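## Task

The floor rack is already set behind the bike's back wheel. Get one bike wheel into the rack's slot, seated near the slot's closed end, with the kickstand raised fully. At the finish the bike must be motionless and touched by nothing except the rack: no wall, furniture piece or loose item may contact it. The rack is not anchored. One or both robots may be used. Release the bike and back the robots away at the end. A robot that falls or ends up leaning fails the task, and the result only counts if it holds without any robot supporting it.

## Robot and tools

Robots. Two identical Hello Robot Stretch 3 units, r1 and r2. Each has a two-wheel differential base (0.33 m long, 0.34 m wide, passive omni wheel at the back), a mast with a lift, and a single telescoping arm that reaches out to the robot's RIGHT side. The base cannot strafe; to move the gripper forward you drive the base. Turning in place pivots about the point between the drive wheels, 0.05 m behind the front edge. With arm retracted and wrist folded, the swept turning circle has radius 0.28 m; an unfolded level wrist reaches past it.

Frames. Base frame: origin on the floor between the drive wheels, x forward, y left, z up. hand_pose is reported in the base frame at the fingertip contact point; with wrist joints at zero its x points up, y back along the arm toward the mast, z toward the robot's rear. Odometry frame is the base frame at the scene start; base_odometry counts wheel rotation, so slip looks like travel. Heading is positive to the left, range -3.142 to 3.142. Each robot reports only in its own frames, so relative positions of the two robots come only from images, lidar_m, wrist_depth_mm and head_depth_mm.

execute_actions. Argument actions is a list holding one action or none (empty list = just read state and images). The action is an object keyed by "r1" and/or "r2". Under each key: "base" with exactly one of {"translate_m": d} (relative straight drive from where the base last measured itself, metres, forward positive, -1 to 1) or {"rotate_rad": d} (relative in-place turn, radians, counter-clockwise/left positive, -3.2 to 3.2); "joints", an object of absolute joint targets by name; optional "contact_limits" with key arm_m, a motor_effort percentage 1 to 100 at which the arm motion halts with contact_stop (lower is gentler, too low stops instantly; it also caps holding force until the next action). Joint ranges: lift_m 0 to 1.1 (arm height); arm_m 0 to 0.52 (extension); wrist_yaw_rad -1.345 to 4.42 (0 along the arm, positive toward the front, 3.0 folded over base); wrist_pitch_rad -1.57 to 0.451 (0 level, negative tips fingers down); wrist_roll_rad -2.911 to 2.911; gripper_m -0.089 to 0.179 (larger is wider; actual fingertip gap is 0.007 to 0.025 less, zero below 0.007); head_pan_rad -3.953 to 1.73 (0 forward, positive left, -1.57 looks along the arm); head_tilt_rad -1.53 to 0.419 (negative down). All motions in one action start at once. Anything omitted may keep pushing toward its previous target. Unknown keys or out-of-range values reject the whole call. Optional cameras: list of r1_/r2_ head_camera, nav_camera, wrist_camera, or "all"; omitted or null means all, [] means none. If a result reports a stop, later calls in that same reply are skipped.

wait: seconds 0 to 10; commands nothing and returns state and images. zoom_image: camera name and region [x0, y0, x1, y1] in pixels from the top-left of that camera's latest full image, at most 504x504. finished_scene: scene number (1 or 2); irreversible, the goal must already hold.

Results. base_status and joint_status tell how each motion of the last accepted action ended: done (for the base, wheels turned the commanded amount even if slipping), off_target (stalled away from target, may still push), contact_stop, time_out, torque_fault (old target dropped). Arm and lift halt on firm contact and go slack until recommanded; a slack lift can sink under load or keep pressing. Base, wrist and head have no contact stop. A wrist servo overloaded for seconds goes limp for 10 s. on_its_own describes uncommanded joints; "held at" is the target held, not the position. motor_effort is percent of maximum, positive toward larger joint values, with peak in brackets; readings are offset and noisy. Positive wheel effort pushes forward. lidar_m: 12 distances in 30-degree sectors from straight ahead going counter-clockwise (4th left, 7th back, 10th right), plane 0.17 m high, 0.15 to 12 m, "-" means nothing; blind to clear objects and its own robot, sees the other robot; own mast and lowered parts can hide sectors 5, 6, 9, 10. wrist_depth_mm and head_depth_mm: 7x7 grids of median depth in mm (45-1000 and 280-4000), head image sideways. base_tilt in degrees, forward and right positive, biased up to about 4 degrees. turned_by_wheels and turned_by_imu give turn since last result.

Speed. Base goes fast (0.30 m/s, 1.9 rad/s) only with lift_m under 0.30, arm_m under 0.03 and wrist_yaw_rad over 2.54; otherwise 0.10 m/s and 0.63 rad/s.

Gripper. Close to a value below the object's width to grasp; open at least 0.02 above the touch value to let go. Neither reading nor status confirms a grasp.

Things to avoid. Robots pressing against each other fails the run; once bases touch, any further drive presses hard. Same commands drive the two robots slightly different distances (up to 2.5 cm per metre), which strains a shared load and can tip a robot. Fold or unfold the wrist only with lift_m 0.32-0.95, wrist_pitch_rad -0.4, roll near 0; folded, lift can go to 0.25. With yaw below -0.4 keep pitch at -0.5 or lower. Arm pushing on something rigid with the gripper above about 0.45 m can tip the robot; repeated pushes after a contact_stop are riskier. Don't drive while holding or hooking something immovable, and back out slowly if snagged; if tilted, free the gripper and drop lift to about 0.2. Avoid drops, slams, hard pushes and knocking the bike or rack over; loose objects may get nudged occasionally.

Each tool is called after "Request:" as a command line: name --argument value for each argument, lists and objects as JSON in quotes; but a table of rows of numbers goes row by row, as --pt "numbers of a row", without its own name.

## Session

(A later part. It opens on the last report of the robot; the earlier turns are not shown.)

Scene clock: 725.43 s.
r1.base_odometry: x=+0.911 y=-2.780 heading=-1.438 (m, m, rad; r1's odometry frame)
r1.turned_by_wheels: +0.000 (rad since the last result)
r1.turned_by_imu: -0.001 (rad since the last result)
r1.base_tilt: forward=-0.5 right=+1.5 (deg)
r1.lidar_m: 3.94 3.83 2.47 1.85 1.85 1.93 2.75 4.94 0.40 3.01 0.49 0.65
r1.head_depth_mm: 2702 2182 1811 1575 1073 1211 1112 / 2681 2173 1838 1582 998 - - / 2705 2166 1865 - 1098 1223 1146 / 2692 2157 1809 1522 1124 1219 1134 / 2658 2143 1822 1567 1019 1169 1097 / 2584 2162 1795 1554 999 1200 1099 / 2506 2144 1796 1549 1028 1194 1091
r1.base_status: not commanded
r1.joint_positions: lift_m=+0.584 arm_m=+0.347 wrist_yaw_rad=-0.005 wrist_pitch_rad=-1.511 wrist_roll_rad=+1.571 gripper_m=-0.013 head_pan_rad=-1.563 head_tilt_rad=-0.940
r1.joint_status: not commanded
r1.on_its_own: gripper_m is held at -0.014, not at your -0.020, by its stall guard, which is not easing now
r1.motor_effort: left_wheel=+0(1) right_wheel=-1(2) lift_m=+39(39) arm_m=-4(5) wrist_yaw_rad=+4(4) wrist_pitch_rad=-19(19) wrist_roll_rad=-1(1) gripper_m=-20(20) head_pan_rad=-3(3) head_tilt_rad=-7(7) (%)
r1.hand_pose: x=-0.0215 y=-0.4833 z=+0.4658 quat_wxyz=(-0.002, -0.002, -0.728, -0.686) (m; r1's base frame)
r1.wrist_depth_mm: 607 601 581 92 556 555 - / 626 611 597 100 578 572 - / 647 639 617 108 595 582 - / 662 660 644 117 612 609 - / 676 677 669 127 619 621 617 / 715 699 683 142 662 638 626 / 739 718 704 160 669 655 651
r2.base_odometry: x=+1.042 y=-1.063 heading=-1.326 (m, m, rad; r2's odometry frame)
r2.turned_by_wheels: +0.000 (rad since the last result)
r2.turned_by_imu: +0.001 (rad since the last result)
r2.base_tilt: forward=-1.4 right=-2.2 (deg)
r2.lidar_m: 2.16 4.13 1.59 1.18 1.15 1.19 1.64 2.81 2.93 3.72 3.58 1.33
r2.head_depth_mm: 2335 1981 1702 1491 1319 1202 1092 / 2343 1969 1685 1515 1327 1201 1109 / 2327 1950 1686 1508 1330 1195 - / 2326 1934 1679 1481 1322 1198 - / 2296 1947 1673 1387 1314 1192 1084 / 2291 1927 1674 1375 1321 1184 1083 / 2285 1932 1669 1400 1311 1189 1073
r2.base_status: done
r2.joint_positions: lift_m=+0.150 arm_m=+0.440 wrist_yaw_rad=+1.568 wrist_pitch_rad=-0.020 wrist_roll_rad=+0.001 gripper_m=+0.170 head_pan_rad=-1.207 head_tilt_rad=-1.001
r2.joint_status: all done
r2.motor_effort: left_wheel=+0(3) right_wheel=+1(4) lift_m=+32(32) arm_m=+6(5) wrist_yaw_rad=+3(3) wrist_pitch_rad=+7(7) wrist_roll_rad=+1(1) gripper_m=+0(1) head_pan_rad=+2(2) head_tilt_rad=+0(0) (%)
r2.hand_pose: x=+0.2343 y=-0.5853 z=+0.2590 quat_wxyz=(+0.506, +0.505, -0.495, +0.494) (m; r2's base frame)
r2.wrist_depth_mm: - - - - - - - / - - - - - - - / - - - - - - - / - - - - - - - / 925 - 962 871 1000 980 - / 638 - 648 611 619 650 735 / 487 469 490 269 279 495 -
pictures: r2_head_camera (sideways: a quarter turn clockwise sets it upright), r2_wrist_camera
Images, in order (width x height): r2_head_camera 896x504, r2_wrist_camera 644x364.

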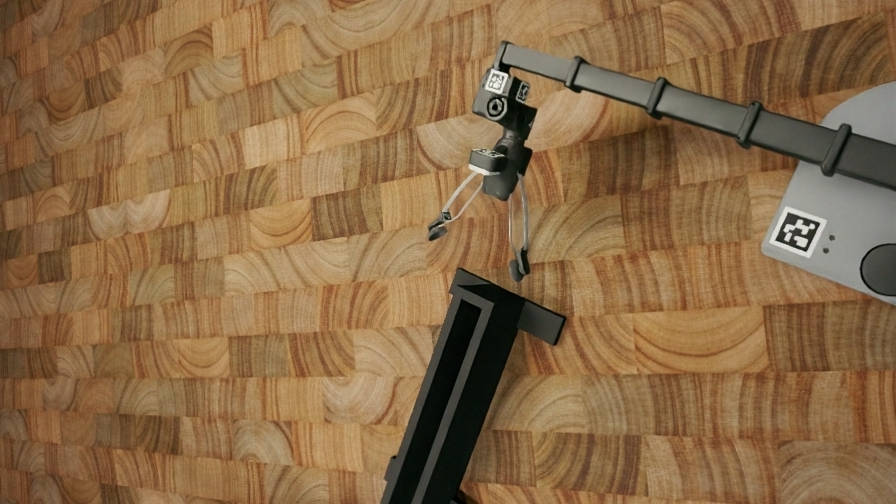

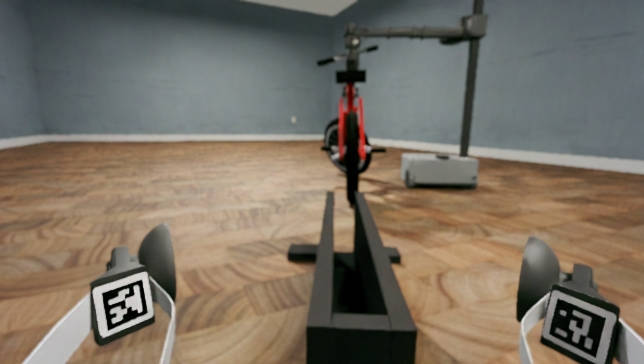

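Request:
execute_actions --actions '[{"r2": {"joints": {"lift_m": 0.0, "arm_m": 0.452}}}]' --cameras '["r2_wrist_camera"]'

Request:
execute_actions --actions '[{"r2": {"base": {"translate_m": 0.12}}}]' --cameras '["r2_wrist_camera", "r2_head_camera"]'

Scene clock: 735.70 s.
r1.base_odometry: x=+0.911 y=-2.780 heading=-1.438 (m, m, rad; r1's odometry frame)
r1.turned_by_wheels: +0.000 (rad since the last result)
r1.turned_by_imu: +0.000 (rad since the last result)
r1.base_tilt: forward=-0.4 right=+1.5 (deg)
r1.lidar_m: 3.93 3.82 2.47 1.86 1.85 1.93 2.74 4.94 0.40 3.01 0.49 0.65
r1.head_depth_mm: 2698 2192 1840 1573 1059 1214 1115 / 2688 2189 1826 1576 996 - - / 2693 2151 1863 - 1092 1233 1141 / 2687 2178 1813 1510 1134 1222 1131 / 2640 2126 1782 1561 1020 1165 1101 / 2605 2127 1801 1554 1001 1203 1100 / 2515 2119 1790 1550 1027 1205 1093
r1.base_status: not commanded
r1.joint_positions: lift_m=+0.584 arm_m=+0.347 wrist_yaw_rad=-0.005 wrist_pitch_rad=-1.511 wrist_roll_rad=+1.571 gripper_m=-0.013 head_pan_rad=-1.563 head_tilt_rad=-0.940
r1.joint_status: not commanded
r1.on_its_own: gripper_m is held at -0.014, not at your -0.020, by its stall guard, which is not easing now
r1.motor_effort: left_wheel=+0(0) right_wheel=-2(2) lift_m=+39(39) arm_m=-5(5) wrist_yaw_rad=+3(3) wrist_pitch_rad=-19(19) wrist_roll_rad=-1(1) gripper_m=-20(19) head_pan_rad=-3(3) head_tilt_rad=-6(6) (%)
r1.hand_pose: x=-0.0215 y=-0.4833 z=+0.4658 quat_wxyz=(-0.002, -0.002, -0.728, -0.686) (m; r1's base frame)
r1.wrist_depth_mm: 602 590 575 92 562 548 - / 621 613 610 100 576 569 - / 637 633 625 108 588 586 - / 662 656 641 117 619 606 - / 689 677 666 127 623 621 604 / 712 692 687 142 663 639 634 / 738 720 709 160 665 660 648
r2.base_odometry: x=+1.042 y=-1.063 heading=-1.326 (m, m, rad; r2's odometry frame)
r2.turned_by_wheels: +0.000 (rad since the last result)
r2.turned_by_imu: -0.001 (rad since the last result)
r2.base_tilt: forward=-1.4 right=-2.3 (deg)
r2.lidar_m: 2.16 4.12 1.58 1.17 1.15 1.19 1.65 2.81 2.93 3.71 3.58 1.34
r2.head_depth_mm: 2362 1977 1701 1491 1334 1204 1098 / 2336 1964 1692 1494 1308 1195 1104 / 2324 1964 1691 1481 1310 1196 - / 2321 1942 1685 1488 1316 1193 - / 2328 1928 1671 1385 1315 1189 1082 / 2294 1920 1671 1382 1318 1187 1085 / 2278 1918 1670 1386 1316 1186 1086
r2.base_status: not commanded
r2.joint_positions: lift_m=+0.000 arm_m=+0.452 wrist_yaw_rad=+1.568 wrist_pitch_rad=-0.020 wrist_roll_rad=+0.001 gripper_m=+0.170 head_pan_rad=-1.207 head_tilt_rad=-1.001
r2.joint_status: all done
r2.motor_effort: left_wheel=+0(0) right_wheel=+1(0) lift_m=+17(30) arm_m=+7(7) wrist_yaw_rad=+2(2) wrist_pitch_rad=+7(7) wrist_roll_rad=+1(1) gripper_m=-1(1) head_pan_rad=+2(2) head_tilt_rad=+0(0) (%)
r2.hand_pose: x=+0.2343 y=-0.5972 z=+0.1099 quat_wxyz=(+0.506, +0.505, -0.495, +0.494) (m; r2's base frame)
r2.wrist_depth_mm: - - - - - - - / - - - - - - - / - - - - - - - / 919 931 959 243 749 - - / 494 550 509 249 450 531 535 / 344 - 310 257 282 358 385 / 268 250 266 263 259 257 -
pictures: r2_wrist_camera
Images, in order (width x height): r2_wrist_camera 644x364.

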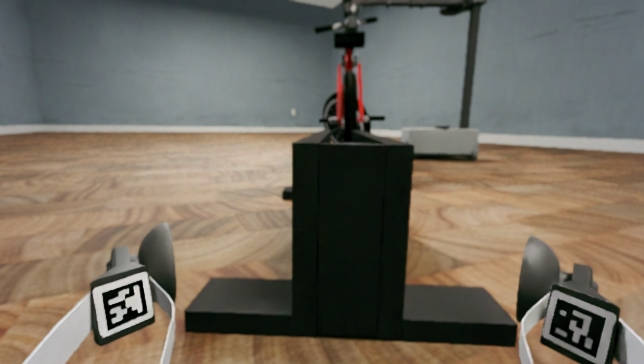

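Scene clock: 738.00 s.
r1.base_odometry: x=+0.911 y=-2.780 heading=-1.438 (m, m, rad; r1's odometry frame)
r1.turned_by_wheels: +0.000 (rad since the last result)
r1.turned_by_imu: +0.000 (rad since the last result)
r1.base_tilt: forward=-0.4 right=+1.5 (deg)
r1.lidar_m: 3.94 3.82 2.46 1.86 1.84 1.93 2.75 4.95 0.40 3.02 0.49 0.66
r1.head_depth_mm: 2711 2186 1840 1586 1070 1218 1113 / 2688 2193 1806 1585 996 - - / 2704 2162 1857 - 1096 1226 1143 / 2692 2162 1806 1517 1128 1223 1141 / 2624 2156 1822 1558 1022 1172 1103 / 2564 2138 1811 1550 999 1198 1096 / 2583 2133 1797 1546 1029 1197 1099
r1.base_status: not commanded
r1.joint_positions: lift_m=+0.584 arm_m=+0.347 wrist_yaw_rad=-0.005 wrist_pitch_rad=-1.511 wrist_roll_rad=+1.571 gripper_m=-0.013 head_pan_rad=-1.563 head_tilt_rad=-0.940
r1.joint_status: not commanded
r1.on_its_own: gripper_m is held at -0.014, not at your -0.020, by its stall guard, which is not easing now
r1.motor_effort: left_wheel=+0(0) right_wheel=-2(2) lift_m=+39(39) arm_m=-5(4) wrist_yaw_rad=+4(4) wrist_pitch_rad=-19(19) wrist_roll_rad=-1(1) gripper_m=-20(20) head_pan_rad=-3(3) head_tilt_rad=-6(7) (%)
r1.hand_pose: x=-0.0215 y=-0.4833 z=+0.4658 quat_wxyz=(-0.002, -0.002, -0.728, -0.686) (m; r1's base frame)
r1.wrist_depth_mm: 601 596 588 92 565 555 - / 632 602 592 99 574 571 - / 643 635 614 108 599 586 - / 663 648 638 117 613 605 - / 696 676 664 128 611 622 602 / 732 694 682 143 655 641 616 / 744 714 717 160 672 652 651
r2.base_odometry: x=+1.071 y=-1.180 heading=-1.326 (m, m, rad; r2's odometry frame)
r2.turned_by_wheels: +0.000 (rad since the last result)
r2.turned_by_imu: -0.001 (rad since the last result)
r2.base_tilt: forward=-1.4 right=-2.3 (deg)
r2.lidar_m: 2.06 4.33 1.66 1.24 1.20 1.25 1.73 2.91 3.01 3.64 3.53 1.23
r2.head_depth_mm: 2364 1964 1687 1490 1330 1203 1095 / 2333 1966 1705 1485 1316 1202 1102 / 2310 1941 1683 1484 1310 1198 - / 2301 1956 1678 1486 1296 1194 - / 2297 1945 1677 1385 1319 1194 1083 / 2292 1944 1670 1366 1321 1186 1086 / 2293 1917 1664 1398 1311 1188 1075
r2.base_status: done
r2.joint_positions: lift_m=+0.000 arm_m=+0.452 wrist_yaw_rad=+1.568 wrist_pitch_rad=-0.020 wrist_roll_rad=+0.001 gripper_m=+0.170 head_pan_rad=-1.207 head_tilt_rad=-1.001
r2.joint_status: not commanded
r2.motor_effort: left_wheel=+0(3) right_wheel=+0(6) lift_m=+17(17) arm_m=+7(7) wrist_yaw_rad=+2(2) wrist_pitch_rad=+7(7) wrist_roll_rad=+1(1) gripper_m=+0(0) head_pan_rad=+1(2) head_tilt_rad=+1(0) (%)
r2.hand_pose: x=+0.2343 y=-0.5972 z=+0.1099 quat_wxyz=(+0.506, +0.505, -0.495, +0.494) (m; r2's base frame)
r2.wrist_depth_mm: - - - - - - - / - - - - - - - / - - - - - - - / 929 932 706 121 119 884 - / 503 554 426 124 122 533 548 / 343 - 326 127 126 348 397 / 268 252 251 132 130 258 -
pictures: r2_head_camera (sideways: a quarter turn clockwise sets it upright), r2_wrist_camera
Images, in order (width x height): r2_head_camera 896x504, r2_wrist_camera 644x364.

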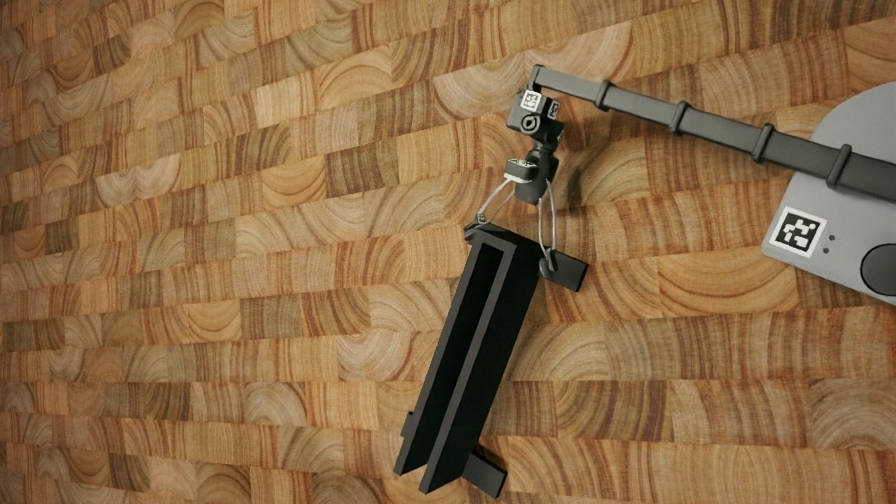

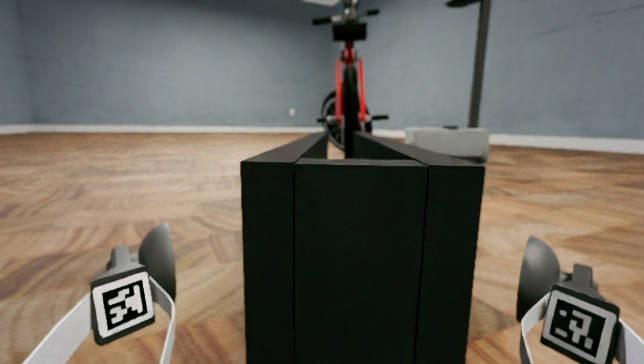

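Request:
execute_actions --actions '[{"r2": {"base": {"translate_m": 0.04}, "joints": {"arm_m": 0.458}}}]' --cameras '[]'

Request:
execute_actions --actions '[{"r2": {"joints": {"gripper_m": 0.04, "head_pan_rad": -0.9, "head_tilt_rad": -0.85}}}]' --cameras '["r2_wrist_camera", "r2_head_camera"]'

Scene clock: 748.23 s.
r1.base_odometry: x=+0.911 y=-2.780 heading=-1.438 (m, m, rad; r1's odometry frame)
r1.turned_by_wheels: +0.000 (rad since the last result)
r1.turned_by_imu: +0.000 (rad since the last result)
r1.base_tilt: forward=-0.3 right=+1.5 (deg)
r1.lidar_m: 3.93 3.83 2.47 1.85 1.85 1.92 2.75 4.92 0.40 2.99 0.49 0.65
r1.head_depth_mm: 2704 2194 1849 1588 1067 1215 1113 / 2687 2166 1822 1562 1002 - - / 2672 2148 1857 - 1098 1232 1143 / 2655 2164 1814 1516 1131 1222 1137 / 2640 2124 1808 1566 1018 1168 1106 / 2601 2165 1787 1558 995 1201 1103 / 2534 2123 1798 1554 1024 1197 1098
r1.base_status: not commanded
r1.joint_positions: lift_m=+0.584 arm_m=+0.347 wrist_yaw_rad=-0.005 wrist_pitch_rad=-1.511 wrist_roll_rad=+1.571 gripper_m=-0.013 head_pan_rad=-1.563 head_tilt_rad=-0.940
r1.joint_status: not commanded
r1.on_its_own: gripper_m is held at -0.014, not at your -0.020, by its stall guard, which is not easing now
r1.motor_effort: left_wheel=+0(1) right_wheel=-2(2) lift_m=+39(39) arm_m=-5(5) wrist_yaw_rad=+4(5) wrist_pitch_rad=-19(19) wrist_roll_rad=-1(1) gripper_m=-20(19) head_pan_rad=-4(3) head_tilt_rad=-7(7) (%)
r1.hand_pose: x=-0.0215 y=-0.4833 z=+0.4658 quat_wxyz=(-0.002, -0.002, -0.728, -0.686) (m; r1's base frame)
r1.wrist_depth_mm: 598 594 580 92 560 547 - / 625 608 596 99 585 574 - / 639 623 629 108 593 594 - / 669 652 635 117 594 605 - / 691 662 661 127 616 625 610 / 717 702 681 143 659 647 631 / 746 718 702 160 674 655 648
r2.base_odometry: x=+1.080 y=-1.219 heading=-1.326 (m, m, rad; r2's odometry frame)
r2.turned_by_wheels: +0.000 (rad since the last result)
r2.turned_by_imu: -0.001 (rad since the last result)
r2.base_tilt: forward=-1.5 right=-2.2 (deg)
r2.lidar_m: 2.02 4.39 1.69 1.26 1.23 1.27 1.76 2.95 3.08 3.65 3.49 1.20
r2.head_depth_mm: 2340 1968 1699 1492 1338 1205 1099 / 2325 1958 1693 1485 1308 1199 1108 / 2327 1949 1697 1484 1305 1201 - / 2301 1942 1683 1476 1306 1196 - / 2282 1956 1684 1376 1319 1192 1086 / 2307 1940 1665 1358 1320 1193 1086 / 2294 1939 1657 1417 1311 1183 1078
r2.base_status: done
r2.joint_positions: lift_m=+0.000 arm_m=+0.458 wrist_yaw_rad=+1.568 wrist_pitch_rad=-0.020 wrist_roll_rad=+0.001 gripper_m=+0.170 head_pan_rad=-1.207 head_tilt_rad=-1.001
r2.joint_status: all done
r2.motor_effort: left_wheel=+0(3) right_wheel=+1(5) lift_m=+17(17) arm_m=+7(8) wrist_yaw_rad=+2(2) wrist_pitch_rad=+7(7) wrist_roll_rad=+1(1) gripper_m=+0(1) head_pan_rad=+2(2) head_tilt_rad=+1(0) (%)
r2.hand_pose: x=+0.2343 y=-0.6032 z=+0.1099 quat_wxyz=(+0.506, +0.505, -0.495, +0.494) (m; r2's base frame)
r2.wrist_depth_mm: - - - - - - - / - - - - - - - / - - - - - - - / 919 933 81 83 84 746 - / 504 498 83 82 81 80 537 / 348 - 85 84 83 82 385 / 269 253 88 87 86 85 -
pictures: none
No camera images: the call's "cameras" was empty. Leave "cameras" out to get every camera's image.

Scene clock: 750.03 s.
r1.base_odometry: x=+0.911 y=-2.780 heading=-1.438 (m, m, rad; r1's odometry frame)
r1.turned_by_wheels: +0.000 (rad since the last result)
r1.turned_by_imu: +0.000 (rad since the last result)
r1.base_tilt: forward=-0.4 right=+1.5 (deg)
r1.lidar_m: 3.91 3.82 2.46 1.86 1.85 1.93 2.75 4.93 0.40 3.02 0.49 0.65
r1.head_depth_mm: 2709 2163 1826 1573 1066 1211 1110 / 2706 2187 1834 1583 1005 - - / 2686 2145 1860 - 1091 1238 1142 / 2689 2155 1807 1518 1127 1235 1137 / 2674 2127 1794 1569 1024 1166 1108 / 2624 2127 1814 1562 997 1197 1104 / 2555 2121 1783 1549 1027 1195 1095
r1.base_status: not commanded
r1.joint_positions: lift_m=+0.584 arm_m=+0.347 wrist_yaw_rad=-0.005 wrist_pitch_rad=-1.511 wrist_roll_rad=+1.571 gripper_m=-0.013 head_pan_rad=-1.563 head_tilt_rad=-0.940
r1.joint_status: not commanded
r1.on_its_own: gripper_m is held at -0.014, not at your -0.020, by its stall guard, which is not easing now
r1.motor_effort: left_wheel=+0(1) right_wheel=-1(2) lift_m=+39(39) arm_m=-5(5) wrist_yaw_rad=+4(3) wrist_pitch_rad=-19(19) wrist_roll_rad=-1(1) gripper_m=-19(21) head_pan_rad=-3(3) head_tilt_rad=-6(8) (%)
r1.hand_pose: x=-0.0215 y=-0.4833 z=+0.4658 quat_wxyz=(-0.002, -0.002, -0.728, -0.686) (m; r1's base frame)
r1.wrist_depth_mm: 604 592 588 92 559 545 - / 630 610 595 99 576 579 - / 643 626 613 107 602 584 - / 682 658 634 118 599 604 - / 682 692 661 127 623 606 615 / 716 702 687 143 654 634 617 / 745 726 702 160 677 666 642
r2.base_odometry: x=+1.080 y=-1.219 heading=-1.326 (m, m, rad; r2's odometry frame)
r2.turned_by_wheels: +0.000 (rad since the last result)
r2.turned_by_imu: +0.000 (rad since the last result)
r2.base_tilt: forward=-1.5 right=-2.3 (deg)
r2.lidar_m: 2.02 4.38 1.69 1.25 1.23 1.27 1.76 2.94 3.07 3.65 3.49 1.20
r2.head_depth_mm: 2912 2481 1994 1684 1438 1237 1120 / 2990 2480 1996 1665 1432 1231 1115 / 2969 2474 1975 1652 1306 1230 1113 / 3008 2448 1970 1656 1341 1250 1108 / 3035 2442 1965 1657 1390 1244 1110 / 3098 2367 1956 1638 1412 1237 1107 / 3073 2410 1870 1602 1412 1244 1102
r2.base_status: not commanded
r2.joint_positions: lift_m=+0.000 arm_m=+0.458 wrist_yaw_rad=+1.572 wrist_pitch_rad=-0.020 wrist_roll_rad=+0.001 gripper_m=+0.042 head_pan_rad=-0.907 head_tilt_rad=-0.853
r2.joint_status: all done
r2.motor_effort: left_wheel=+0(0) right_wheel=+0(0) lift_m=+17(17) arm_m=+6(7) wrist_yaw_rad=-2(3) wrist_pitch_rad=+7(7) wrist_roll_rad=+1(1) gripper_m=-42(100) head_pan_rad=+2(17) head_tilt_rad=+1(10) (%)
r2.hand_pose: x=+0.2343 y=-0.6023 z=+0.1099 quat_wxyz=(+0.505, +0.506, -0.494, +0.495) (m; r2's base frame)
r2.wrist_depth_mm: - - - - - - - / - - - - - - - / - - - - - - - / 967 944 82 83 84 101 - / 494 502 83 82 80 80 533 / 343 345 86 84 83 82 366 / 274 251 88 87 86 85 288
pictures: r2_head_camera (sideways: a quarter turn clockwise sets it upright), r2_wrist_camera
Images, in order (width x height): r2_head_camera 896x504, r2_wrist_camera 644x364.

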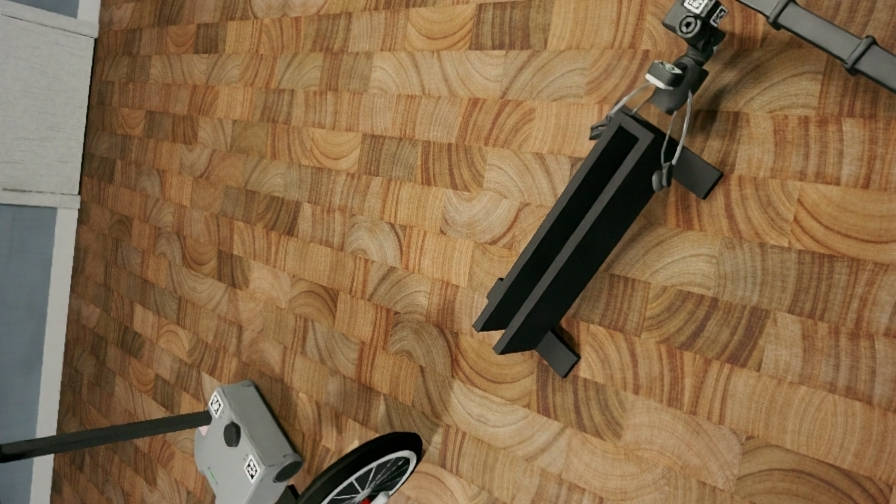

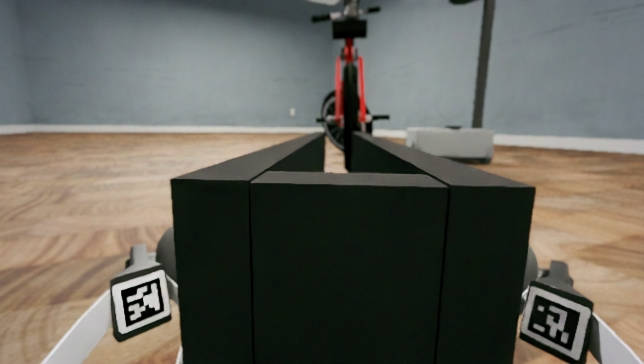

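Request:
execute_actions --actions '[{"r2": {"base": {"translate_m": 0.3}, "joints": {"arm_m": 0.496}}}]' --cameras '["r2_wrist_camera", "r2_head_camera"]'

Scene clock: 763.53 s.
r1.base_odometry: x=+0.911 y=-2.780 heading=-1.438 (m, m, rad; r1's odometry frame)
r1.turned_by_wheels: +0.000 (rad since the last result)
r1.turned_by_imu: -0.001 (rad since the last result)
r1.base_tilt: forward=-0.4 right=+1.6 (deg)
r1.lidar_m: 3.93 3.83 2.47 1.85 1.85 1.92 2.76 4.92 0.39 3.02 0.49 0.65
r1.head_depth_mm: 2743 2174 1838 1577 1067 1207 1118 / 2718 2169 1824 1574 996 - - / 2703 2146 1864 - 1094 1230 1140 / 2689 2142 1821 1514 1129 1223 1138 / 2605 2158 1808 1557 1022 1172 1101 / 2610 2127 1789 1554 1001 1195 1096 / 2563 2112 1790 1550 1023 1202 1096
r1.base_status: not commanded
r1.joint_positions: lift_m=+0.584 arm_m=+0.347 wrist_yaw_rad=-0.005 wrist_pitch_rad=-1.511 wrist_roll_rad=+1.571 gripper_m=-0.013 head_pan_rad=-1.563 head_tilt_rad=-0.940
r1.joint_status: not commanded
r1.on_its_own: gripper_m is held at -0.014, not at your -0.020, by its stall guard, which is not easing now
r1.motor_effort: left_wheel=+1(0) right_wheel=-1(1) lift_m=+39(39) arm_m=-5(4) wrist_yaw_rad=+4(5) wrist_pitch_rad=-19(19) wrist_roll_rad=-1(1) gripper_m=-20(20) head_pan_rad=-3(3) head_tilt_rad=-7(6) (%)
r1.hand_pose: x=-0.0215 y=-0.4833 z=+0.4658 quat_wxyz=(-0.002, -0.002, -0.728, -0.686) (m; r1's base frame)
r1.wrist_depth_mm: 606 591 584 92 560 556 - / 620 612 595 99 577 575 - / 645 628 622 108 596 589 - / 674 658 635 117 608 608 - / 680 678 657 127 615 615 604 / 717 692 680 142 657 631 628 / 739 720 708 160 675 661 643
r2.base_odometry: x=+1.153 y=-1.510 heading=-1.326 (m, m, rad; r2's odometry frame)
r2.turned_by_wheels: +0.000 (rad since the last result)
r2.turned_by_imu: -0.004 (rad since the last result)
r2.base_tilt: forward=-1.3 right=-2.2 (deg)
r2.lidar_m: 1.78 4.98 1.90 1.41 1.38 1.41 1.97 3.20 3.36 3.50 3.36 0.95
r2.head_depth_mm: 2861 2503 2019 1676 1435 1238 1120 / 2864 2484 1984 1663 1434 1237 1120 / 2934 2485 1993 1659 1308 1250 1111 / 2934 2454 1978 1651 1348 1254 1110 / 2964 2375 1925 1643 1395 1255 1109 / 2820 2348 1830 1460 1416 1239 1107 / 2916 2413 1538 1598 1410 1239 1099
r2.base_status: done
r2.joint_positions: lift_m=+0.000 arm_m=+0.496 wrist_yaw_rad=+1.572 wrist_pitch_rad=-0.020 wrist_roll_rad=+0.001 gripper_m=+0.101 head_pan_rad=-0.907 head_tilt_rad=-0.853
r2.joint_status: all done
r2.on_its_own: gripper_m is held at +0.100, not at your +0.040, by its stall guard, which is not easing now
r2.motor_effort: left_wheel=-2(2) right_wheel=+4(10) lift_m=+17(17) arm_m=+7(7) wrist_yaw_rad=-2(10) wrist_pitch_rad=+7(7) wrist_roll_rad=+1(1) gripper_m=-19(24) head_pan_rad=+2(2) head_tilt_rad=+1(1) (%)
r2.hand_pose: x=+0.2343 y=-0.6402 z=+0.1100 quat_wxyz=(+0.505, +0.506, -0.494, +0.495) (m; r2's base frame)
r2.wrist_depth_mm: - - - - - - - / - - - - - - - / - - - 860 - - - / 941 940 82 83 84 732 - / 496 503 84 83 83 83 543 / 347 369 86 85 85 85 357 / 276 250 89 88 88 88 287
pictures: r2_head_camera (sideways: a quarter turn clockwise sets it upright), r2_wrist_camera
Images, in order (width x height): r2_head_camera 896x504, r2_wrist_camera 644x364.

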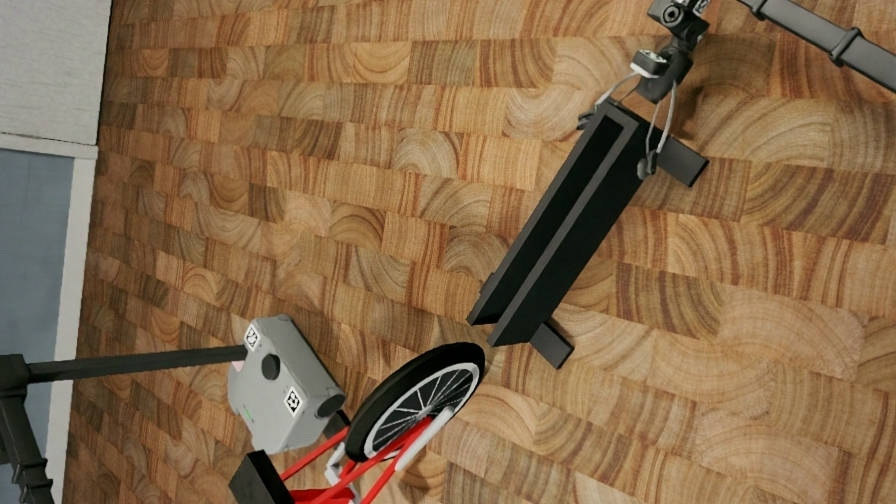

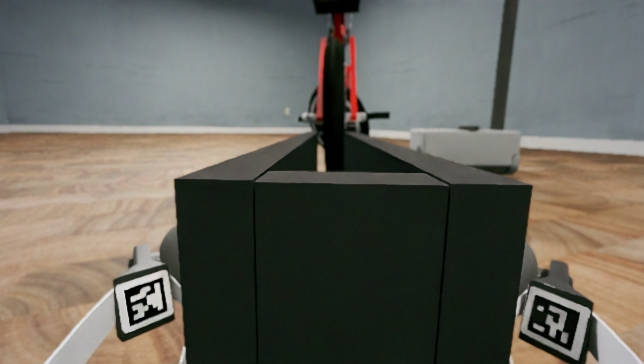

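Request:
execute_actions --actions '[{"r2": {"base": {"translate_m": 0.07}, "joints": {"wrist_yaw_rad": 1.53, "gripper_m": 0.06}}}]' --cameras '["r2_wrist_camera", "r2_head_camera"]'

Scene clock: 778.00 s.
r1.base_odometry: x=+0.911 y=-2.780 heading=-1.440 (m, m, rad; r1's odometry frame)
r1.turned_by_wheels: -0.001 (rad since the last result)
r1.turned_by_imu: -0.002 (rad since the last result)
r1.base_tilt: forward=-0.4 right=+1.4 (deg)
r1.lidar_m: 3.94 3.82 2.47 1.86 1.84 1.92 2.73 4.92 0.41 3.03 0.49 0.64
r1.head_depth_mm: 2712 2186 1836 1578 1084 1214 1111 / 2712 2171 1821 1571 938 - - / 2689 2173 1873 - 1036 1224 1141 / 2654 2154 1809 1515 1115 1212 1138 / 2647 2139 1832 1559 1003 1171 1108 / 2596 2153 1799 1560 989 1210 1096 / 2519 2153 1800 1552 1046 1205 1094
r1.base_status: not commanded
r1.joint_positions: lift_m=+0.584 arm_m=+0.347 wrist_yaw_rad=+0.003 wrist_pitch_rad=-1.519 wrist_roll_rad=+1.571 gripper_m=-0.013 head_pan_rad=-1.563 head_tilt_rad=-0.940
r1.joint_status: not commanded
r1.on_its_own: gripper_m is held at -0.014, not at your -0.020, by its stall guard, which is not easing now; left_wheel is at rest, and its effort (-19) is outside its rest range (-18 to +18); right_wheel is at rest, and its effort (+28) is outside its rest range (-18 to +18)
r1.motor_effort: left_wheel=-19(19) right_wheel=+28(28) lift_m=+39(39) arm_m=-5(5) wrist_yaw_rad=-4(3) wrist_pitch_rad=-15(19) wrist_roll_rad=-1(1) gripper_m=-18(20) head_pan_rad=-3(4) head_tilt_rad=-7(7) (%)
r1.hand_pose: x=-0.0216 y=-0.4814 z=+0.4658 quat_wxyz=(+0.001, +0.001, -0.725, -0.689) (m; r1's base frame)
r1.wrist_depth_mm: 606 590 589 95 563 564 - / 618 611 590 102 580 561 - / 642 629 420 111 597 593 - / 663 648 631 120 617 602 - / 688 678 650 130 436 631 608 / 706 681 688 146 654 645 633 / 731 711 697 154 670 645 639
r2.base_odometry: x=+1.170 y=-1.578 heading=-1.328 (m, m, rad; r2's odometry frame)
r2.turned_by_wheels: -0.002 (rad since the last result)
r2.turned_by_imu: -0.037 (rad since the last result)
r2.base_tilt: forward=-1.4 right=-2.2 (deg)
r2.lidar_m: 1.69 5.44 2.02 1.45 1.40 1.44 1.94 3.25 3.38 3.48 0.71 0.77
r2.head_depth_mm: 2831 2494 2022 1666 1444 1238 1120 / 2873 2470 2002 1665 1435 1238 1117 / 2900 2482 1997 1666 1301 1252 1112 / 2911 2480 1986 1653 1344 1249 1111 / 2966 2444 1915 1648 1374 1248 1110 / 2844 2357 1822 1398 1413 1242 1108 / 2893 2442 1561 1569 1406 1244 1099
r2.base_status: done
r2.joint_positions: lift_m=+0.000 arm_m=+0.496 wrist_yaw_rad=+1.538 wrist_pitch_rad=-0.020 wrist_roll_rad=+0.001 gripper_m=+0.065 head_pan_rad=-0.907 head_tilt_rad=-0.852
r2.joint_status: gripper_m off_target (ended at +0.065, target +0.060); the others done
r2.on_its_own: left_wheel is at rest, and its effort (-23) is outside its rest range (-18 to +18); right_wheel is at rest, and its effort (+58) is outside its rest range (-18 to +18)
r2.motor_effort: left_wheel=-23(25) right_wheel=+58(63) lift_m=+17(16) arm_m=+5(7) wrist_yaw_rad=-9(14) wrist_pitch_rad=+7(7) wrist_roll_rad=+1(1) gripper_m=-30(100) head_pan_rad=+2(3) head_tilt_rad=+1(1) (%)
r2.hand_pose: x=+0.2342 y=-0.6491 z=+0.1099 quat_wxyz=(+0.513, +0.497, -0.503, +0.486) (m; r2's base frame)
r2.wrist_depth_mm: - - - - - - - / - - - - - - - / - - - - - - - / 940 948 83 87 90 860 - / 496 501 85 88 92 95 547 / 338 364 88 91 95 98 367 / 274 250 91 95 99 103 279
pictures: r2_head_camera (sideways: a quarter turn clockwise sets it upright), r2_wrist_camera
Images, in order (width x height): r2_head_camera 896x504, r2_wrist_camera 644x364.

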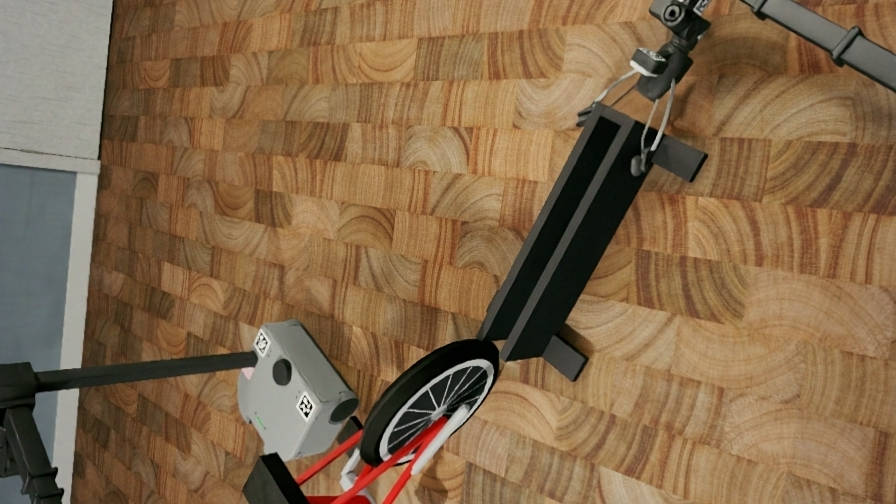

